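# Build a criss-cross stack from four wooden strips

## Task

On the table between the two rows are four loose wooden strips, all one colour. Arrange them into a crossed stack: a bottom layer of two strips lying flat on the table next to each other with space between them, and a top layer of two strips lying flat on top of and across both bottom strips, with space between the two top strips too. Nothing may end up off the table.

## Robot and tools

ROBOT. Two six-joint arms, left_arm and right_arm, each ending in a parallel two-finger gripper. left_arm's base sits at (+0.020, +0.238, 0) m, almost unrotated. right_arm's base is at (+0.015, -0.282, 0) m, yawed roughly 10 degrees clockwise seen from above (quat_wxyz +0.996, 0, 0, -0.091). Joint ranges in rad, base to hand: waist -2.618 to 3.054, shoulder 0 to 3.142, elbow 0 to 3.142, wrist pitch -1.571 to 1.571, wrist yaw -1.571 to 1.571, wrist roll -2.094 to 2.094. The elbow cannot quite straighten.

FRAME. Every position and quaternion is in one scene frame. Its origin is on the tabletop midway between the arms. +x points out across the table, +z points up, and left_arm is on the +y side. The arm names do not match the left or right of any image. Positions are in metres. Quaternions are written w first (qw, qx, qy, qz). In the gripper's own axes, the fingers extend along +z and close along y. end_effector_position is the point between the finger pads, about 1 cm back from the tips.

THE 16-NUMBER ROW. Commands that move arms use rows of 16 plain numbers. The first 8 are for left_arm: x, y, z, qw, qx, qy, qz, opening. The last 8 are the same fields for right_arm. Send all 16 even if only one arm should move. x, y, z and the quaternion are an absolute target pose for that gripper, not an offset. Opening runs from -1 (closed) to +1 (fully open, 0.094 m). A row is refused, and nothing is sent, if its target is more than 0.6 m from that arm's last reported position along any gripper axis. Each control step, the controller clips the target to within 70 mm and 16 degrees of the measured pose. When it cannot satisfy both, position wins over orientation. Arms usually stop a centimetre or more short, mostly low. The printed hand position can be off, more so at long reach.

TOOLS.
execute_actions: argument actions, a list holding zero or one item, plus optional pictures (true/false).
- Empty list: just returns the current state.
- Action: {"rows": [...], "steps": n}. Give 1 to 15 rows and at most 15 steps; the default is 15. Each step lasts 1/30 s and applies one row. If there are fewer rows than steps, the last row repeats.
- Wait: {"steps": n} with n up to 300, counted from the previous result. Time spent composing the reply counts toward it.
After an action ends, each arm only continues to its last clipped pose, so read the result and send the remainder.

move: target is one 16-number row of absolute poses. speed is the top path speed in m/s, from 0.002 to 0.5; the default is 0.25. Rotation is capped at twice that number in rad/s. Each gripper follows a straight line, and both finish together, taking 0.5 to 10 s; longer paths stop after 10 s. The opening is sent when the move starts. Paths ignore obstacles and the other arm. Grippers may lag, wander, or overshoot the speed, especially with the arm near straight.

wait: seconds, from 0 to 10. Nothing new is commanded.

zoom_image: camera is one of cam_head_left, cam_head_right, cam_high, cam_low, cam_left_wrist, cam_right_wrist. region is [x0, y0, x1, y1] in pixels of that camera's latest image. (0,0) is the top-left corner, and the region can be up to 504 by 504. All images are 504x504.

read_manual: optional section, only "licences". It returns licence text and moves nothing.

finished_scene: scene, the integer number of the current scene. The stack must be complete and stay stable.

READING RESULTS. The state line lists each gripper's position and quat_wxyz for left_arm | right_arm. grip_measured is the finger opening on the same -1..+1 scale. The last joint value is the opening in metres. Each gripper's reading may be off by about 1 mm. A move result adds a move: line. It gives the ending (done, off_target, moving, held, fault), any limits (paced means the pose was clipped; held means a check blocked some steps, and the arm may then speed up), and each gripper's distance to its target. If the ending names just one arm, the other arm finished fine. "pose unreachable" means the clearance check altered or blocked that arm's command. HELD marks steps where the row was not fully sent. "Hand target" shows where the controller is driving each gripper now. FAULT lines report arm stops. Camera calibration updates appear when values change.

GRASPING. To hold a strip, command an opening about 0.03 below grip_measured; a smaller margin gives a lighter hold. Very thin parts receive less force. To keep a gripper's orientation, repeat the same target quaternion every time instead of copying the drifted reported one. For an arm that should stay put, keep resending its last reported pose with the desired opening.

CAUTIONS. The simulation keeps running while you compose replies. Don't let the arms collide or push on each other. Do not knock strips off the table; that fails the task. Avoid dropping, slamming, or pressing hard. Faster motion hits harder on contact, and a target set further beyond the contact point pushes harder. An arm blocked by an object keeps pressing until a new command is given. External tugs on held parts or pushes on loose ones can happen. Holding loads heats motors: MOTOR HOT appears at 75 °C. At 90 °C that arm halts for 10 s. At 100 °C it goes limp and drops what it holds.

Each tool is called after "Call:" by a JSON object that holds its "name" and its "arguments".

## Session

Call:
{"name": "execute_actions", "arguments": {"actions": []}}

Call:
{"name": "zoom_image", "arguments": {"camera": "cam_head_left", "region": [170, 190, 390, 340]}}

Call:
{"name": "zoom_image", "arguments": {"camera": "cam_high", "region": [110, 130, 370, 330]}}

Call:
{"name": "zoom_image", "arguments": {"camera": "cam_low", "region": [100, 230, 420, 400]}}

Scene clock: 0.00 s of 5550.00 s.
left_arm: end_effector_position=(+0.6201, +0.1327, +0.1961) grip_measured=+1.000 end_effector_quat_wxyz=(+0.336, -0.189, +0.890, -0.244) | right_arm: end_effector_position=(+0.4220, -0.1221, +0.1195) grip_measured=+1.000 end_effector_quat_wxyz=(+0.210, +0.595, +0.775, +0.019)
Joint positions: left_arm=[-0.1    2.211  2.09  -0.617  0.231 -0.631  0.094] | right_arm=[ 0.705  2.008  1.739 -1.095  0.374  1.792  0.094]
Joint velocities: left_arm=[-0.022 -0.002 -0.002 -0.081  0.037  0.051  0.   ] | right_arm=[-0.007  0.012 -0.002 -0.037  0.022  0.007  0.   ]
Hand target (left_arm): +0.621, +0.133, +0.211; +0.351, -0.184, +0.884, -0.247
Hand target (right_arm): +0.421, -0.125, +0.121; +0.213, +0.594, +0.776, +0.013
camera_calibration (this result's frames):
cam_left_wrist: T_world_to_cam=[[0.221263, -0.744528, 0.629858, -0.162993], [-0.963601, -0.266288, 0.0237373, 0.662889], [0.15005, -0.612184, -0.776348, 0.252318], [0, 0, 0, 1]] pos_world=[0.636965, 0.209631, 0.282814]
cam_right_wrist: T_world_to_cam=[[-0.940702, -0.15592, -0.30128, 0.412604], [-0.281076, 0.855499, 0.434877, 0.197205], [0.189939, 0.493772, -0.848595, 0.199682], [0, 0, 0, 1]] pos_world=[0.40564, -0.202973, 0.207998]

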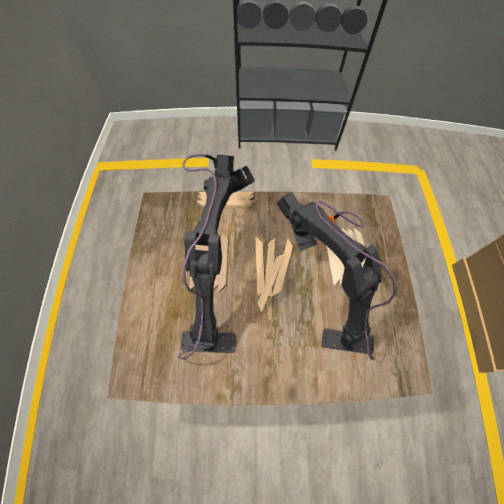

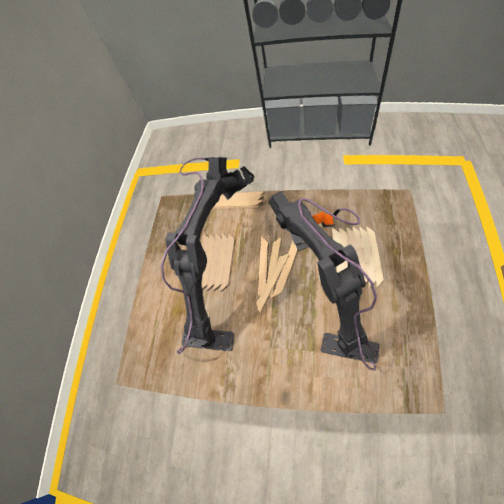

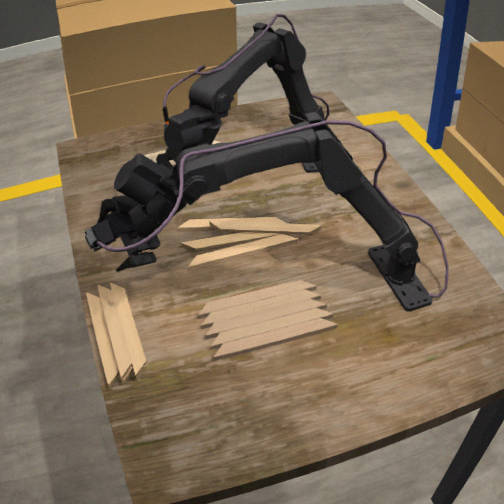

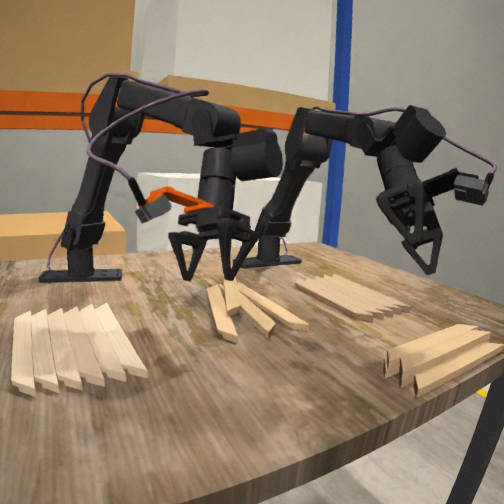

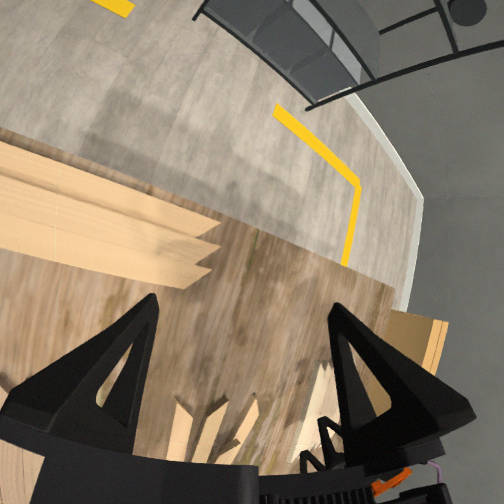

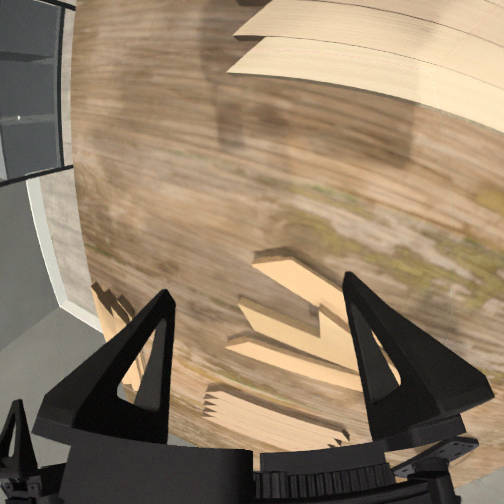

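Region (170, 190, 390, 340) of cam_head_left's 504x504 image, scaled by 2.291, with more detail than that image has; it fills the top 344 rows of this view, and the rest is white.

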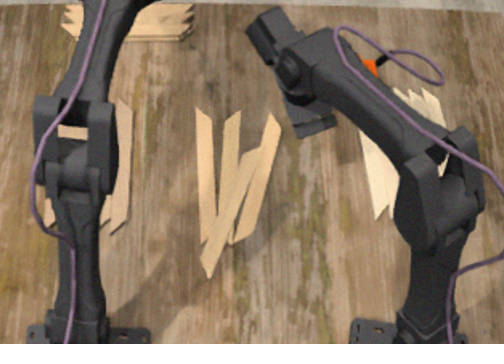

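Region (110, 130, 370, 330) of cam_high's 504x504 image, scaled by 1.938, with more detail than that image has; it fills the top 388 rows of this view, and the rest is white.

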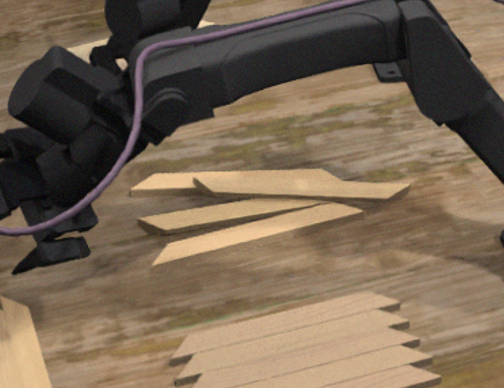

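Region (100, 230, 420, 400) of cam_low's 504x504 image, scaled by 1.575, with more detail than that image has; it fills the top 268 rows of this view, and the rest is white.

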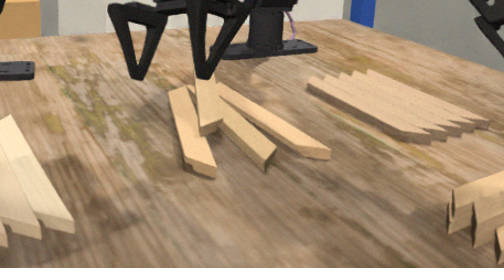

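Call:
{"name": "execute_actions", "arguments": {"actions": []}}

Scene clock: 9.90 s of 5550.00 s.
left_arm: end_effector_position=(+0.6201, +0.1327, +0.1961) grip_measured=+1.000 end_effector_quat_wxyz=(+0.336, -0.189, +0.890, -0.244) | right_arm: end_effector_position=(+0.4220, -0.1221, +0.1195) grip_measured=+1.000 end_effector_quat_wxyz=(+0.210, +0.595, +0.775, +0.019)
Joint positions: left_arm=[-0.1    2.211  2.09  -0.617  0.231 -0.631  0.094] | right_arm=[ 0.705  2.008  1.739 -1.095  0.374  1.792  0.094]
Joint velocities: left_arm=[ 0.007 -0.002 -0.022  0.022 -0.037  0.022  0.   ] | right_arm=[ 0.012 -0.002  0.007 -0.066 -0.007 -0.007  0.   ]
Hand target (left_arm): +0.621, +0.133, +0.211; +0.351, -0.184, +0.884, -0.247
Hand target (right_arm): +0.421, -0.125, +0.121; +0.213, +0.594, +0.776, +0.013
Steps of this call (steps 1 to 90: nothing new was sent; then 6.90 s passed at rest). Readings (end_effector_position):
1: left_arm (+0.6201, +0.1327, +0.1961) | right_arm (+0.4220, -0.1221, +0.1195)
2: left_arm (+0.6201, +0.1327, +0.1961) | right_arm (+0.4220, -0.1221, +0.1195)
4: left_arm (+0.6201, +0.1327, +0.1961) | right_arm (+0.4220, -0.1221, +0.1195)
8: left_arm (+0.6201, +0.1327, +0.1961) | right_arm (+0.4220, -0.1221, +0.1195)
90: the state above
camera_calibration (this result's frames):
cam_left_wrist: T_world_to_cam=[[0.221263, -0.744528, 0.629858, -0.162993], [-0.963601, -0.266288, 0.0237373, 0.662889], [0.15005, -0.612184, -0.776348, 0.252318], [0, 0, 0, 1]] pos_world=[0.636965, 0.209631, 0.282814]
cam_right_wrist: T_world_to_cam=[[-0.940702, -0.15592, -0.30128, 0.412604], [-0.281076, 0.855499, 0.434877, 0.197205], [0.189939, 0.493772, -0.848595, 0.199682], [0, 0, 0, 1]] pos_world=[0.40564, -0.202973, 0.207998]

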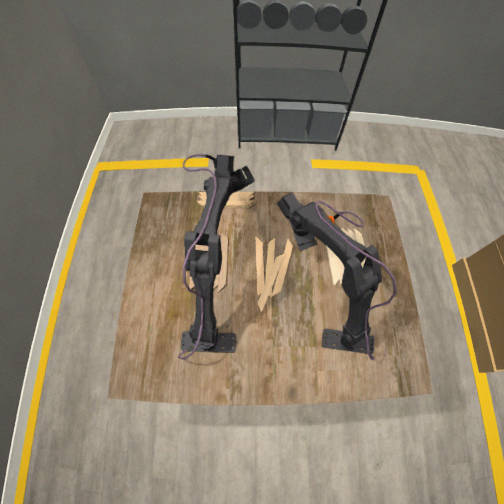

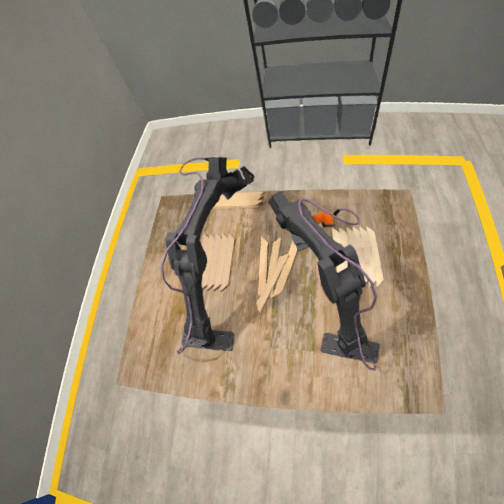

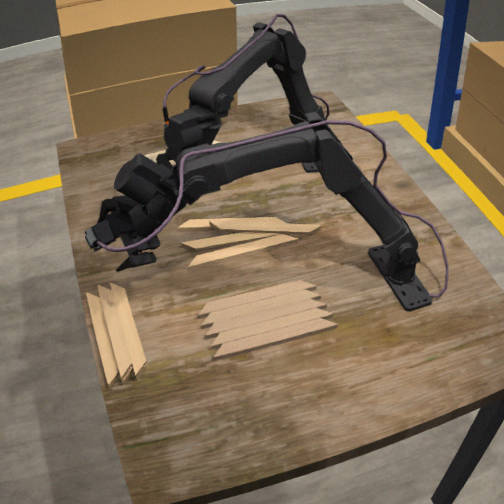

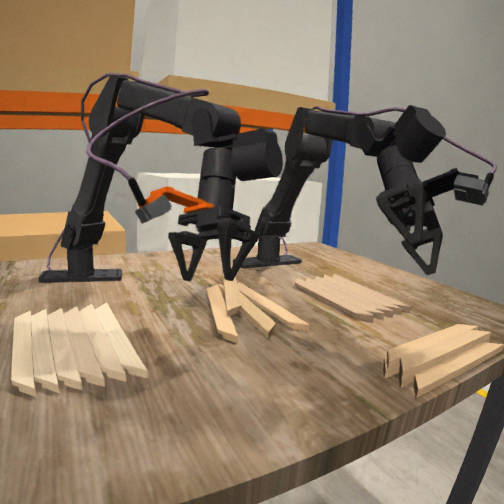

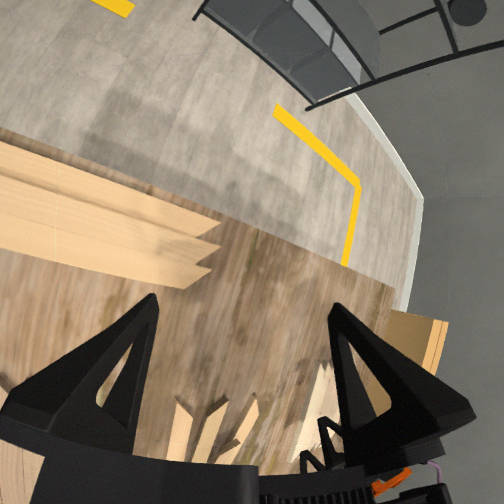

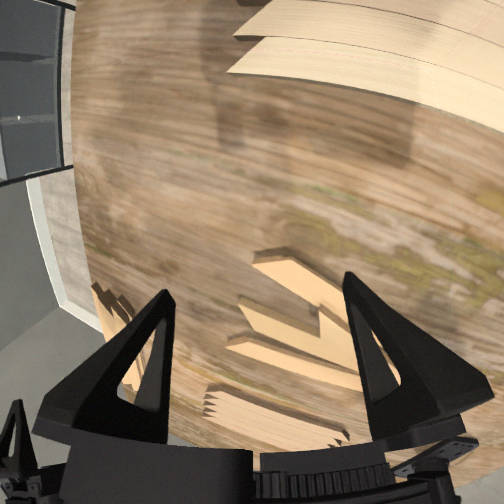

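Call:
{"name": "move", "arguments": {"target": [0.30, 0.14, 0.18, 0, 0, 1, 0, 0.0, 0.26, -0.06, 0.20, 0.3665, 0, 0.9304, 0, 0.0], "speed": 0.25}}

Scene clock: 19.00 s of 5550.00 s.
left_arm: end_effector_position=(+0.3089, +0.1299, +0.1656) grip_measured=+0.002 end_effector_quat_wxyz=(-0.009, -0.002, +1.000, -0.011) | right_arm: end_effector_position=(+0.2642, -0.0514, +0.1995) grip_measured=+0.002 end_effector_quat_wxyz=(+0.358, +0.007, +0.934, +0.013)
Joint positions: left_arm=[-0.337  1.729  1.627 -1.477  0.028 -0.349  0.047] | right_arm=[ 1.231  1.419  1.242 -0.954  0.606  0.922  0.047]
Joint velocities: left_arm=[-0.002  0.007 -0.002 -0.037 -0.007  0.007  0.001] | right_arm=[-0.017 -0.017 -0.007 -0.037 -0.007  0.066 -0.   ]
Hand target (left_arm): +0.302, +0.133, +0.171; -0.002, +0.002, +1.000, -0.007
Hand target (right_arm): +0.261, -0.058, +0.199; +0.364, +0.000, +0.932, +0.004
Off the commanded pose (left_arm): 0.020 m, 2 deg.
Off the commanded pose (right_arm): 0.010 m, 2 deg.
After step 90, 2.97 s passed at rest.
move: off_target (left_arm)
camera_calibration (this result's frames):
cam_left_wrist: T_world_to_cam=[[0.105509, -0.99301, 0.052898, 0.086572], [-0.786703, -0.0508144, 0.615236, 0.182473], [-0.608248, -0.106528, -0.786566, 0.443903], [0, 0, 0, 1]] pos_world=[0.404422, 0.142527, 0.232316]
cam_right_wrist: T_world_to_cam=[[-0.117373, -0.987348, -0.106615, 0.000182772], [-0.992947, 0.114873, 0.0293192, 0.288465], [-0.016701, 0.109305, -0.993868, 0.326401], [0, 0, 0, 1]] pos_world=[0.291903, -0.0686335, 0.315962]

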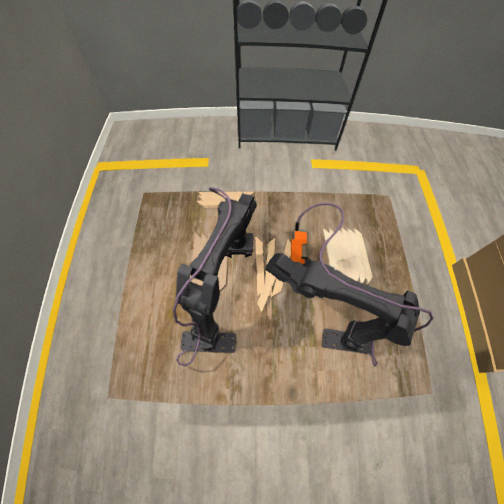

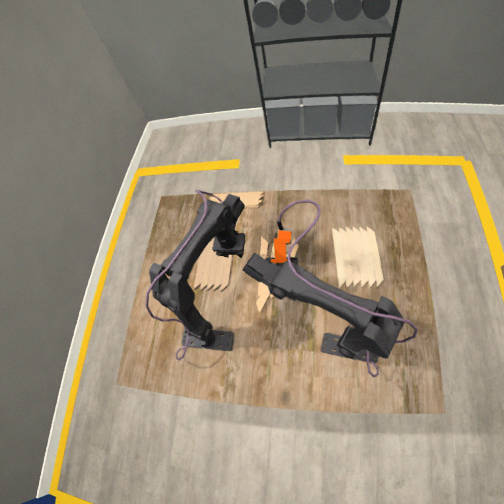

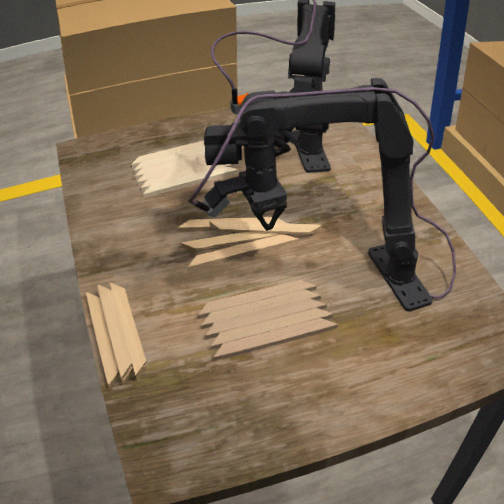

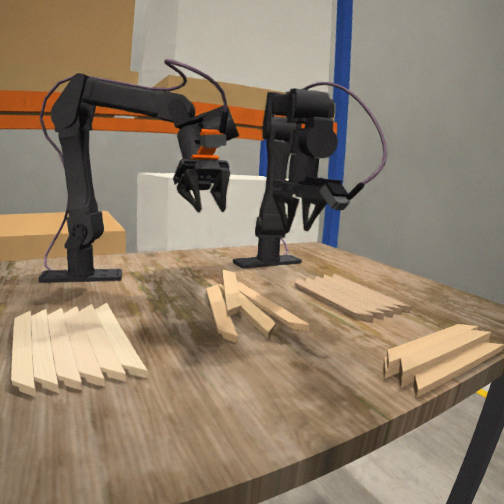

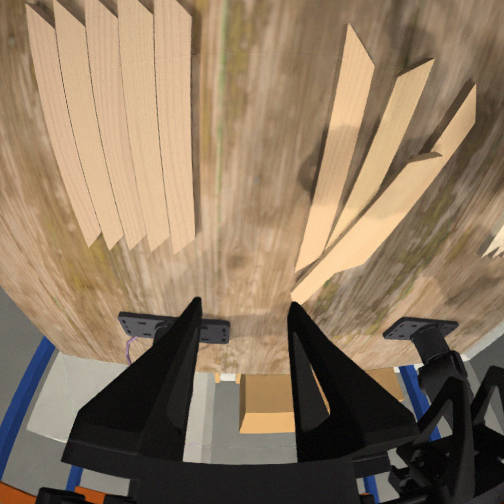

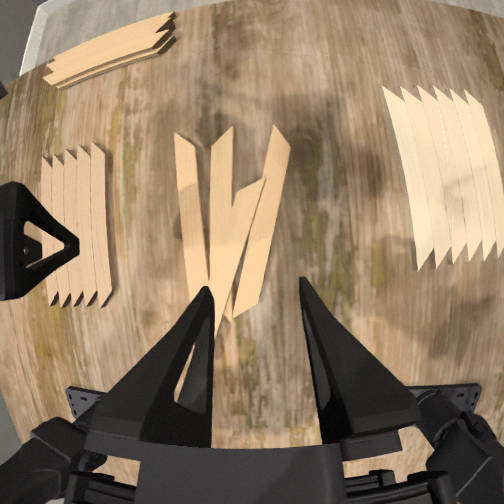

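Call:
{"name": "zoom_image", "arguments": {"camera": "cam_right_wrist", "region": [140, 110, 340, 340]}}

Call:
{"name": "zoom_image", "arguments": {"camera": "cam_low", "region": [180, 250, 340, 360]}}

Region (140, 110, 340, 340) of cam_right_wrist's 504x504 image, scaled by 2.191, with more detail than that image has; it fills the left 438 columns of this view, and the rest is white.

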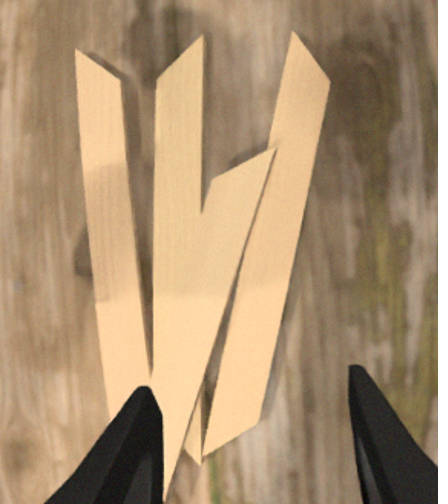

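Region (180, 250, 340, 360) of cam_low's 504x504 image, scaled by 3.150, with more detail than that image has; it fills the top 346 rows of this view, and the rest is white.

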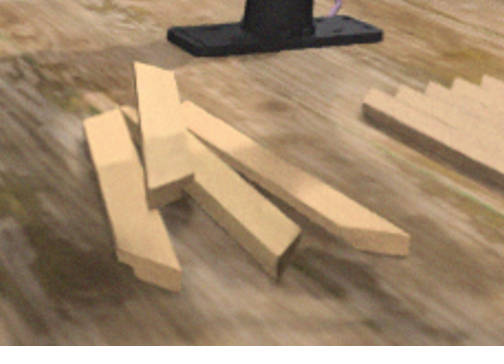

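Call:
{"name": "move", "arguments": {"target": [0.255, 0.005, 0.09, 0, 0.2079, 0.9781, 0, 0.0, 0.33, -0.19, 0.15, 0, 0.153, 0.988, 0, 0.0], "speed": 0.2}}

Scene clock: 67.00 s of 5550.00 s.
left_arm: end_effector_position=(+0.2579, -0.0008, +0.0977) grip_measured=+0.002 end_effector_quat_wxyz=(-0.000, +0.207, +0.978, -0.016) | right_arm: end_effector_position=(+0.3240, -0.1909, +0.1464) grip_measured=+0.002 end_effector_quat_wxyz=(+0.004, +0.156, +0.988, -0.009)
Joint positions: left_arm=[-0.767  1.812  1.457 -1.199  0.027 -0.359  0.047] | right_arm=[ 0.478  1.763  1.591 -1.398  0.02   0.609  0.047]
Joint velocities: left_arm=[ 0.007 -0.007 -0.007  0.051 -0.007 -0.007 -0.   ] | right_arm=[-0.007 -0.012 -0.002 -0.051  0.022 -0.007 -0.001]
Hand target (left_arm): +0.257, +0.000, +0.090; -0.003, +0.208, +0.978, -0.008
Hand target (right_arm): +0.327, -0.190, +0.150; +0.003, +0.155, +0.988, -0.006
Off the commanded pose (left_arm): 0.010 m, 2 deg.
Off the commanded pose (right_arm): 0.007 m, 1 deg.
After step 90, 42.47 s passed at rest.
move: done
camera_calibration (this result's frames):
cam_left_wrist: T_world_to_cam=[[-0.309298, -0.948852, 0.0633572, 0.0717835], [-0.750453, 0.28446, 0.596576, 0.170282], [-0.584085, 0.136973, -0.800052, 0.340798], [0, 0, 0, 1]] pos_world=[0.349046, -0.0270066, 0.166522]
cam_right_wrist: T_world_to_cam=[[-0.436525, -0.899088, 0.032969, -0.036329], [-0.655432, 0.342901, 0.672925, 0.205333], [-0.616324, 0.27214, -0.738976, 0.477938], [0, 0, 0, 1]] pos_world=[0.413287, -0.233138, 0.216209]

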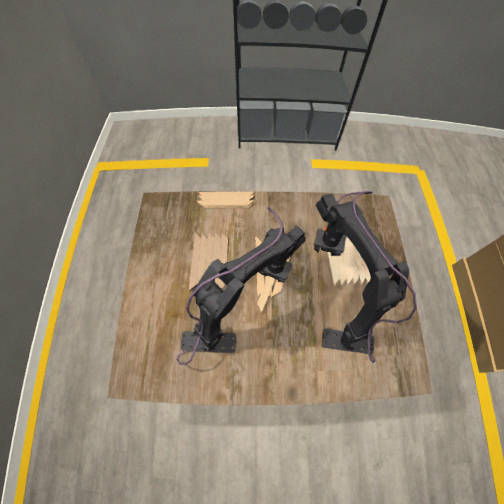

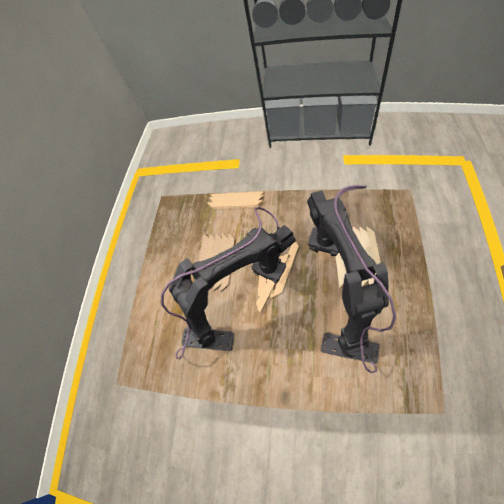

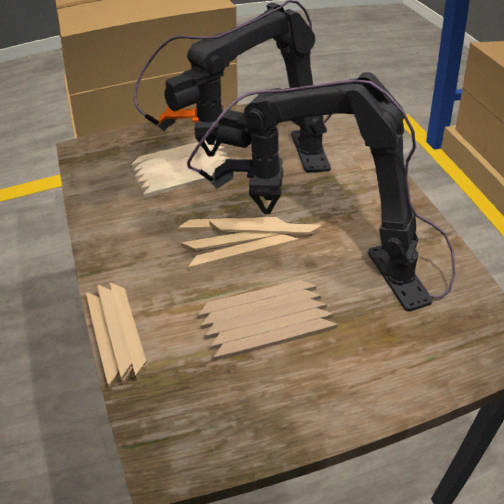

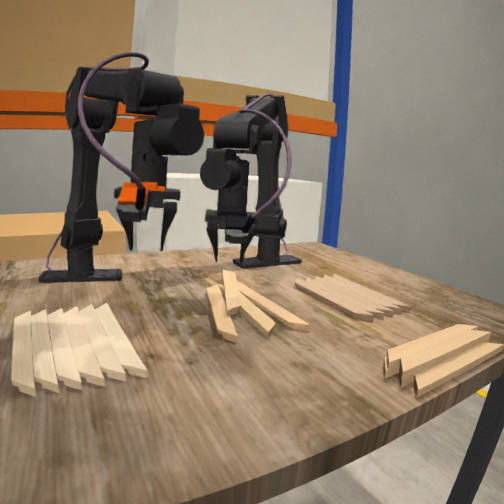

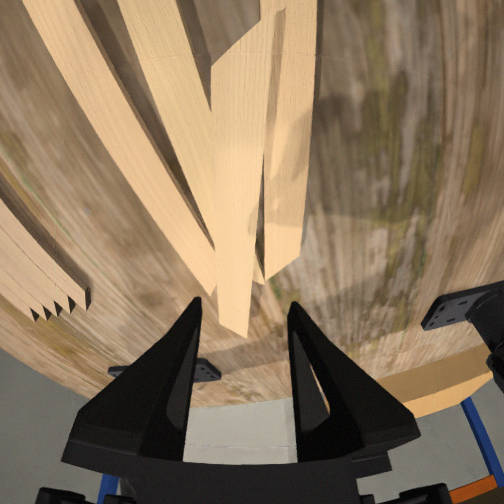

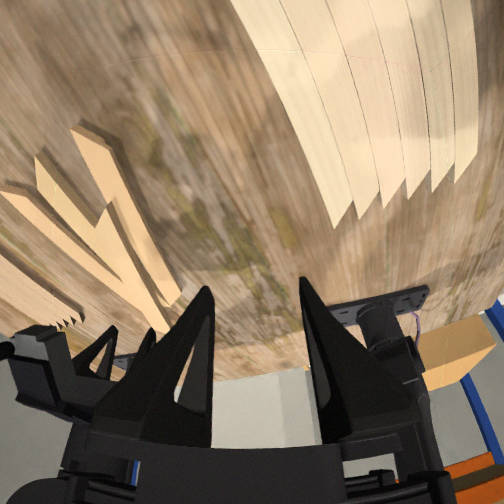

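Call:
{"name": "move", "arguments": {"target": [0.257, 0.009, 0.03, 0, 0.1822, 0.9833, 0, 0.0, 0.33, -0.19, 0.15, 0, 0.153, 0.988, 0, 0.0], "speed": 0.06}}

Scene clock: 77.03 s of 5550.00 s.
left_arm: end_effector_position=(+0.2576, +0.0031, +0.0367) grip_measured=+0.002 end_effector_quat_wxyz=(+0.002, +0.187, +0.982, -0.009) | right_arm: end_effector_position=(+0.3232, -0.1903, +0.1464) grip_measured=+0.002 end_effector_quat_wxyz=(+0.000, +0.152, +0.988, -0.003)
Joint positions: left_arm=[-0.767  1.858  1.267 -0.967  0.013 -0.399  0.047] | right_arm=[ 0.473  1.763  1.591 -1.401  0.006  0.594  0.047]
Joint velocities: left_arm=[-0.032 -0.002 -0.012 -0.051 -0.051 -0.022 -0.   ] | right_arm=[-0.002  0.002  0.012 -0.037 -0.007 -0.081  0.   ]
Hand target (left_arm): +0.258, +0.008, +0.030; -0.000, +0.182, +0.983, +0.000
Hand target (right_arm): +0.330, -0.190, +0.150; +0.000, +0.153, +0.988, +0.000
Off the commanded pose (left_arm): 0.009 m, 1 deg.
Off the commanded pose (right_arm): 0.008 m, 0 deg.
After step 90, 5.43 s passed at rest.
move: done
camera_calibration (this result's frames):
cam_left_wrist: T_world_to_cam=[[-0.271185, -0.961275, 0.0490752, 0.0699608], [-0.764654, 0.246122, 0.59559, 0.209091], [-0.584605, 0.12399, -0.801788, 0.291507], [0, 0, 0, 1]] pos_world=[0.349271, -0.0203544, 0.105761]
cam_right_wrist: T_world_to_cam=[[-0.428106, -0.903404, 0.0242023, -0.0383905], [-0.654134, 0.328238, 0.681447, 0.200179], [-0.623566, 0.2759, -0.731468, 0.479227], [0, 0, 0, 1]] pos_world=[0.413338, -0.232607, 0.215057]

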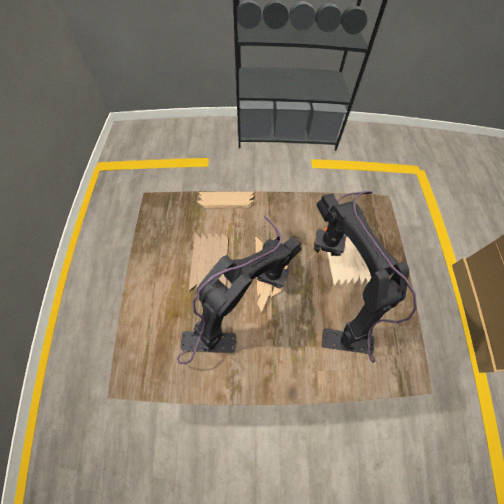

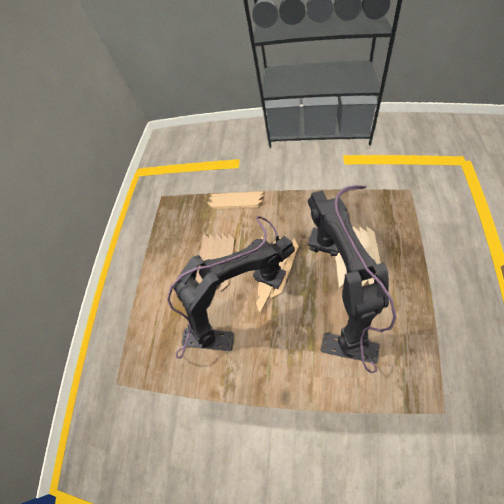

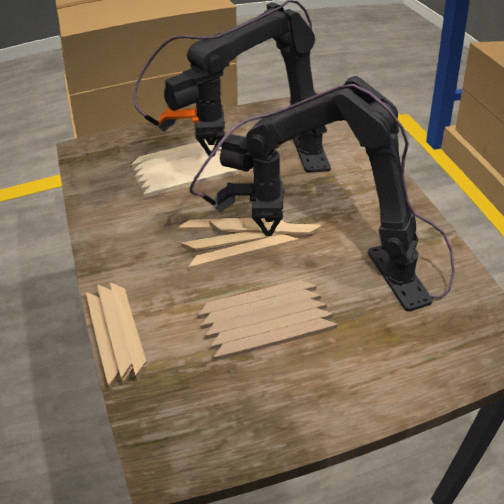

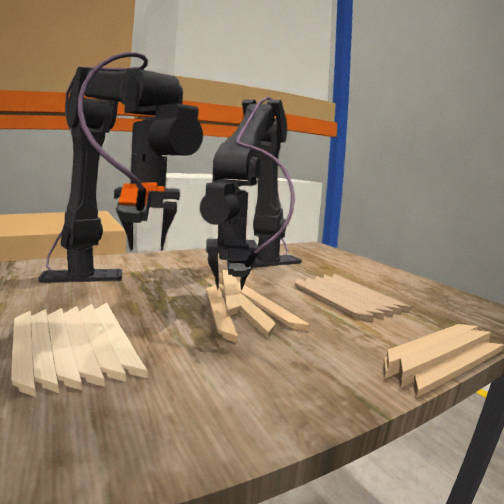

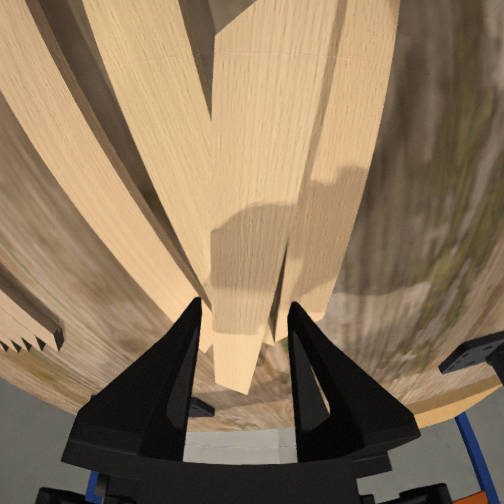

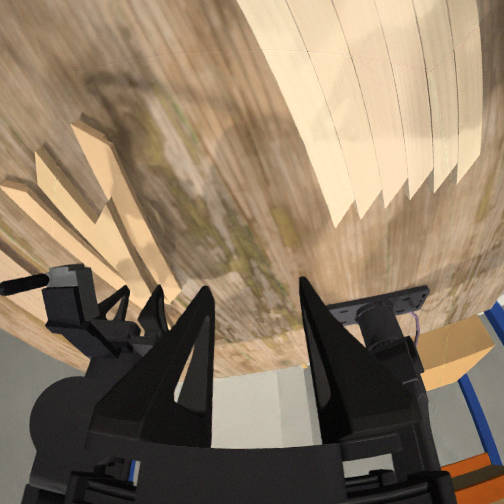

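Call:
{"name": "move", "arguments": {"target": [0.257, 0.009, 0.022, 0, 0.1822, 0.9833, 0, 0.0, 0.33, -0.19, 0.15, 0, 0.153, 0.988, 0, 0.0], "speed": 0.03}}

Call:
{"name": "move", "arguments": {"target": [0.257, 0.009, 0.022, 0, 0.1822, 0.9833, 0, -0.52, 0.33, -0.19, 0.15, 0, 0.153, 0.988, 0, 0.0], "speed": 0.03}}

Scene clock: 80.97 s of 5550.00 s.
left_arm: end_effector_position=(+0.2568, +0.0038, +0.0314) grip_measured=+0.002 end_effector_quat_wxyz=(+0.003, +0.187, +0.982, -0.010) | right_arm: end_effector_position=(+0.3232, -0.1903, +0.1464) grip_measured=+0.002 end_effector_quat_wxyz=(+0.000, +0.152, +0.988, -0.003)
Joint positions: left_arm=[-0.767  1.858  1.245 -0.941  0.013 -0.4    0.047] | right_arm=[ 0.473  1.763  1.591 -1.401  0.006  0.594  0.047]
Joint velocities: left_arm=[-0.002  0.002 -0.017 -0.051  0.037  0.037 -0.   ] | right_arm=[-0.007  0.017  0.007  0.022  0.037  0.037  0.001]
Hand target (left_arm): +0.257, +0.009, +0.022; -0.000, +0.182, +0.983, +0.000
Hand target (right_arm): +0.330, -0.190, +0.150; +0.001, +0.153, +0.988, +0.000
Off the commanded pose (left_arm): 0.011 m, 1 deg.
Off the commanded pose (right_arm): 0.008 m, 0 deg.
After step 90, 0.13 s passed at rest.
move: off_target (left_arm)
camera_calibration (this result's frames):
cam_left_wrist: T_world_to_cam=[[-0.270587, -0.961348, 0.050909, 0.0705191], [-0.766452, 0.247126, 0.592857, 0.212026], [-0.582523, 0.1214, -0.803697, 0.28626], [0, 0, 0, 1]] pos_world=[0.348343, -0.0193557, 0.100775]
cam_right_wrist: T_world_to_cam=[[-0.428106, -0.903404, 0.0242023, -0.0383905], [-0.654134, 0.328238, 0.681447, 0.200179], [-0.623566, 0.2759, -0.731468, 0.479227], [0, 0, 0, 1]] pos_world=[0.413338, -0.232607, 0.215057]

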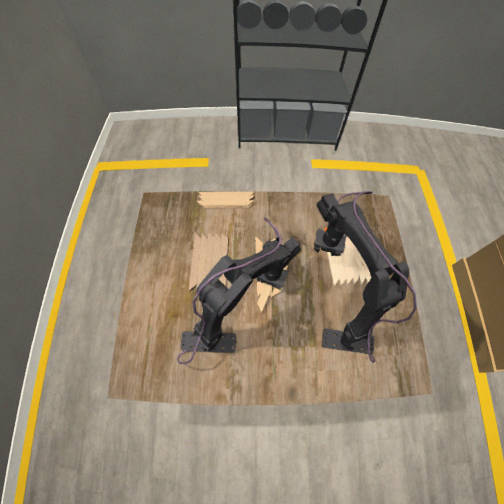

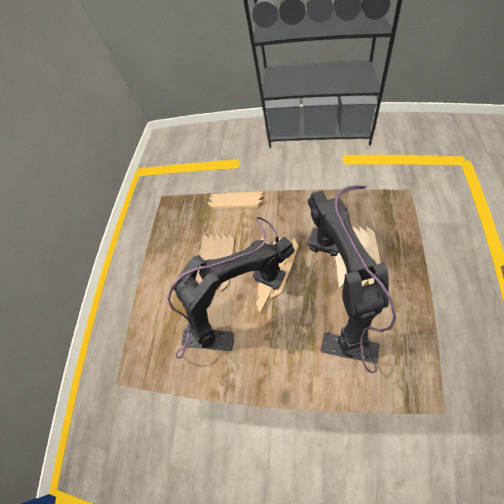

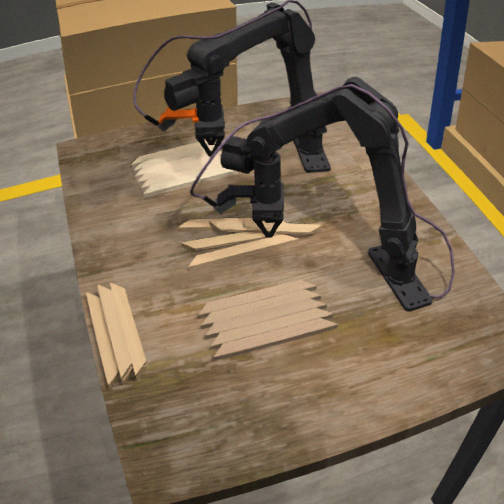

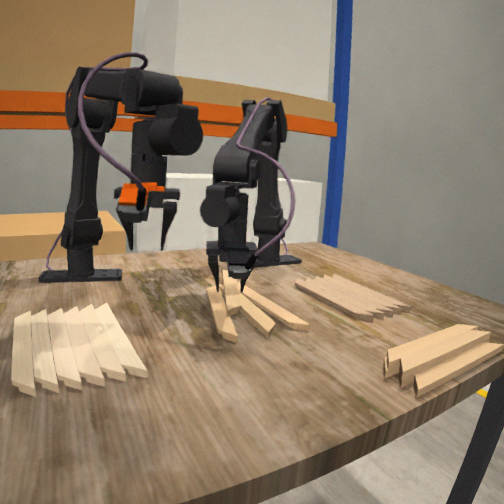

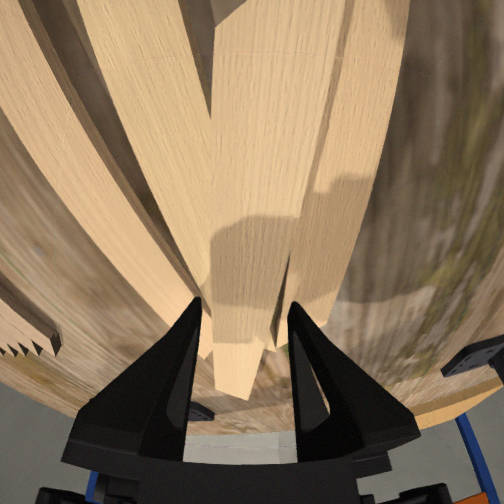

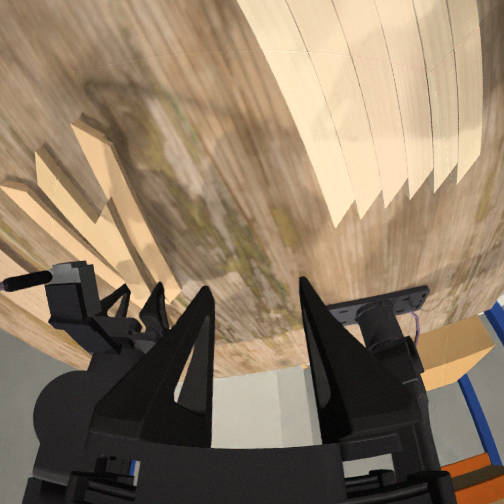

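Scene clock: 81.67 s of 5550.00 s.
left_arm: end_effector_position=(+0.2569, +0.0039, +0.0314) grip_measured=-0.433 end_effector_quat_wxyz=(+0.003, +0.187, +0.982, -0.010) | right_arm: end_effector_position=(+0.3232, -0.1902, +0.1464) grip_measured=+0.002 end_effector_quat_wxyz=(+0.000, +0.152, +0.988, -0.003)
Joint positions: left_arm=[-0.767  1.858  1.245 -0.941  0.012 -0.399  0.027] | right_arm=[ 0.473  1.763  1.591 -1.401  0.006  0.594  0.047]
Joint velocities: left_arm=[-0.032 -0.022 -0.012 -0.081 -0.037 -0.037 -0.001] | right_arm=[-0.007 -0.007 -0.012 -0.022  0.037  0.095 -0.   ]
Hand target (left_arm): +0.257, +0.009, +0.022; -0.000, +0.182, +0.983, +0.000
Hand target (right_arm): +0.330, -0.190, +0.150; +0.000, +0.153, +0.988, +0.000
Off the commanded pose (left_arm): 0.011 m, 1 deg.
Off the commanded pose (right_arm): 0.008 m, 0 deg.
move: off_target (left_arm)
camera_calibration (this result's frames):
cam_left_wrist: T_world_to_cam=[[-0.270962, -0.961261, 0.0505718, 0.0706852], [-0.766522, 0.247251, 0.592714, 0.212073], [-0.582257, 0.121839, -0.803824, 0.286215], [0, 0, 0, 1]] pos_world=[0.348362, -0.0193605, 0.100793]
cam_right_wrist: T_world_to_cam=[[-0.428104, -0.903413, 0.0239187, -0.0383006], [-0.654059, 0.327989, 0.681638, 0.200046], [-0.623645, 0.276168, -0.731299, 0.479249], [0, 0, 0, 1]] pos_world=[0.413326, -0.232567, 0.215031]

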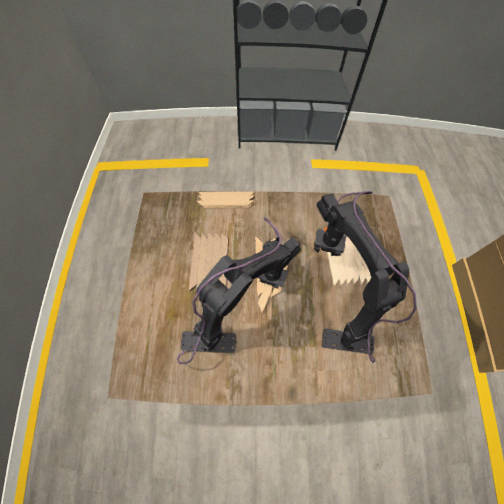

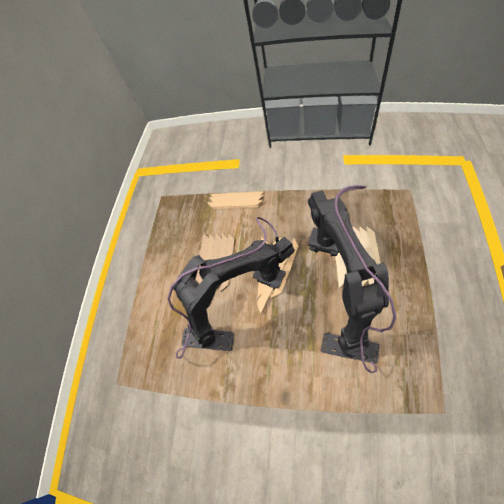

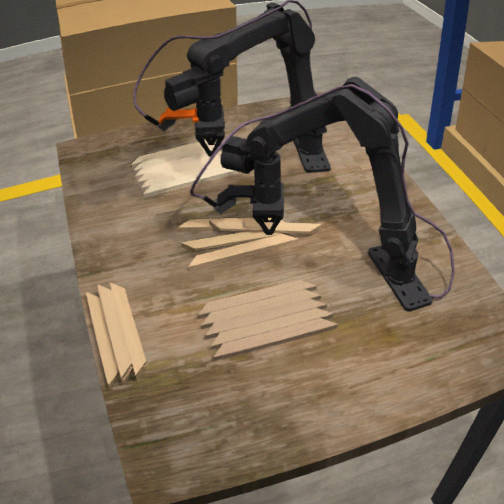

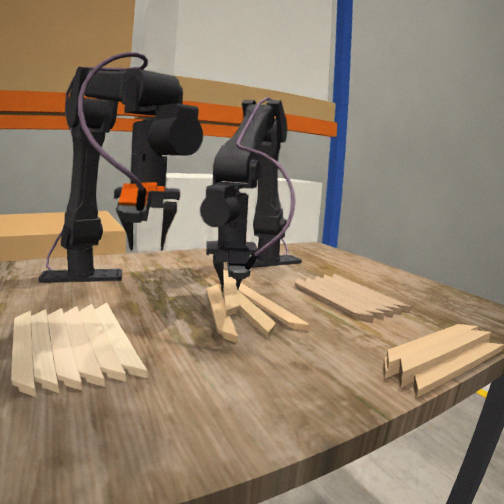

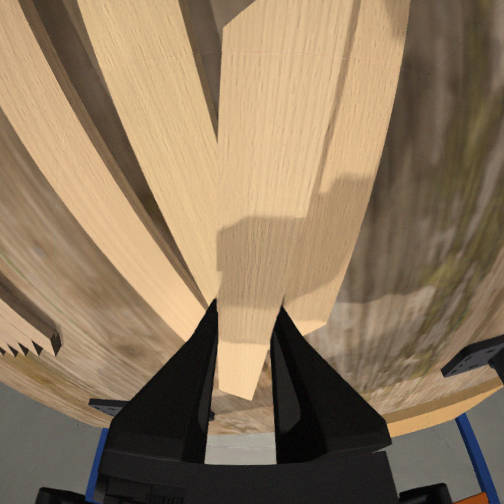

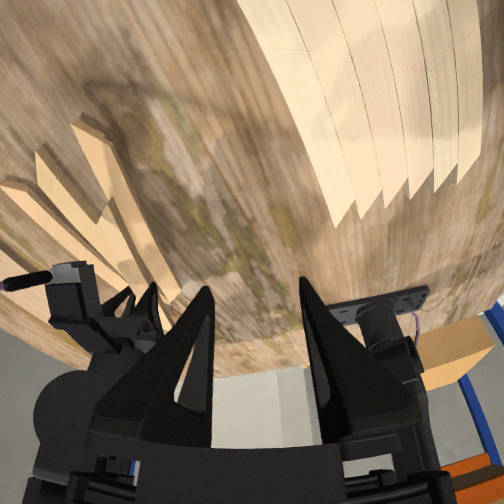

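Call:
{"name": "move", "arguments": {"target": [0.257, 0.009, 0.11, 0, 0.1822, 0.9833, 0, -0.52, 0.33, -0.19, 0.15, 0, 0.153, 0.988, 0, 0.0], "speed": 0.08}}

Scene clock: 84.80 s of 5550.00 s.
left_arm: end_effector_position=(+0.2462, +0.0143, +0.0904) grip_measured=-0.432 end_effector_quat_wxyz=(-0.029, +0.187, +0.982, +0.012) | right_arm: end_effector_position=(+0.3232, -0.1902, +0.1464) grip_measured=+0.002 end_effector_quat_wxyz=(+0.000, +0.152, +0.988, -0.003)
Joint positions: left_arm=[-0.767  1.818  1.434 -1.249  0.012 -0.399  0.027] | right_arm=[ 0.473  1.763  1.591 -1.401  0.006  0.594  0.047]
Joint velocities: left_arm=[-0.007 -0.002 -0.002 -0.051  0.007 -0.022 -0.001] | right_arm=[-0.002 -0.002  0.007 -0.037 -0.037  0.066 -0.   ]
Hand target (left_arm): +0.255, +0.011, +0.110; -0.000, +0.182, +0.983, +0.000
Hand target (right_arm): +0.330, -0.190, +0.150; +0.001, +0.153, +0.988, +0.000
Off the commanded pose (left_arm): 0.023 m, 4 deg.
Off the commanded pose (right_arm): 0.008 m, 0 deg.
move: off_target (left_arm)
camera_calibration (this result's frames):
cam_left_wrist: T_world_to_cam=[[-0.269187, -0.963001, 0.0129687, 0.0778604], [-0.731881, 0.213298, 0.647189, 0.153316], [-0.62601, 0.164723, -0.762219, 0.332586], [0, 0, 0, 1]] pos_world=[0.34137, -0.012507, 0.153269]
cam_right_wrist: T_world_to_cam=[[-0.428104, -0.903413, 0.0239187, -0.0383006], [-0.654059, 0.327989, 0.681638, 0.200046], [-0.623645, 0.276168, -0.731299, 0.479249], [0, 0, 0, 1]] pos_world=[0.413326, -0.232567, 0.215031]

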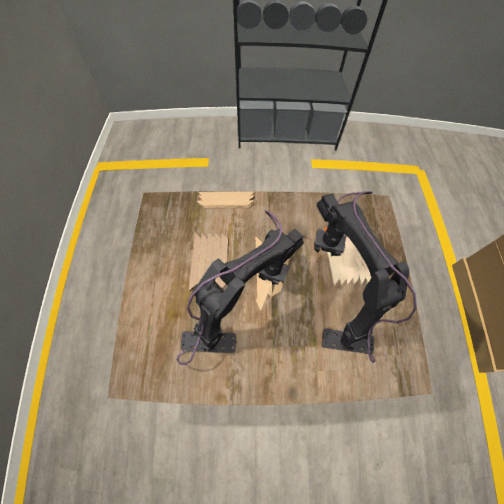

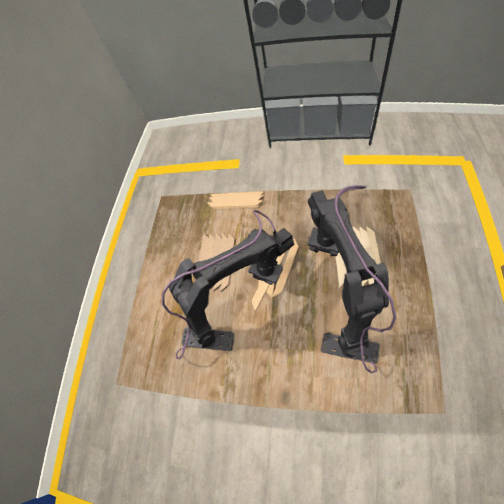

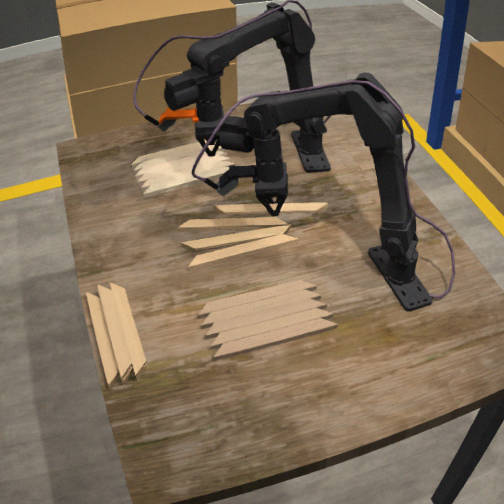

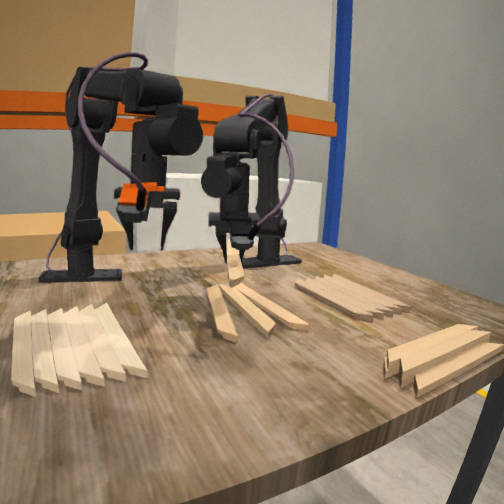

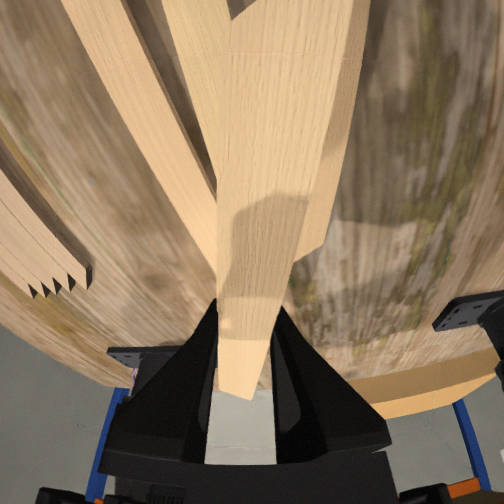

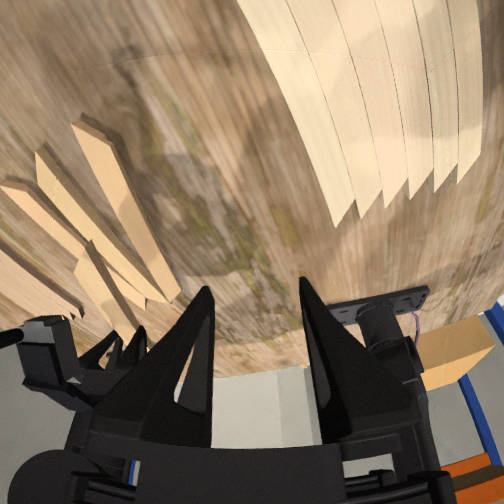

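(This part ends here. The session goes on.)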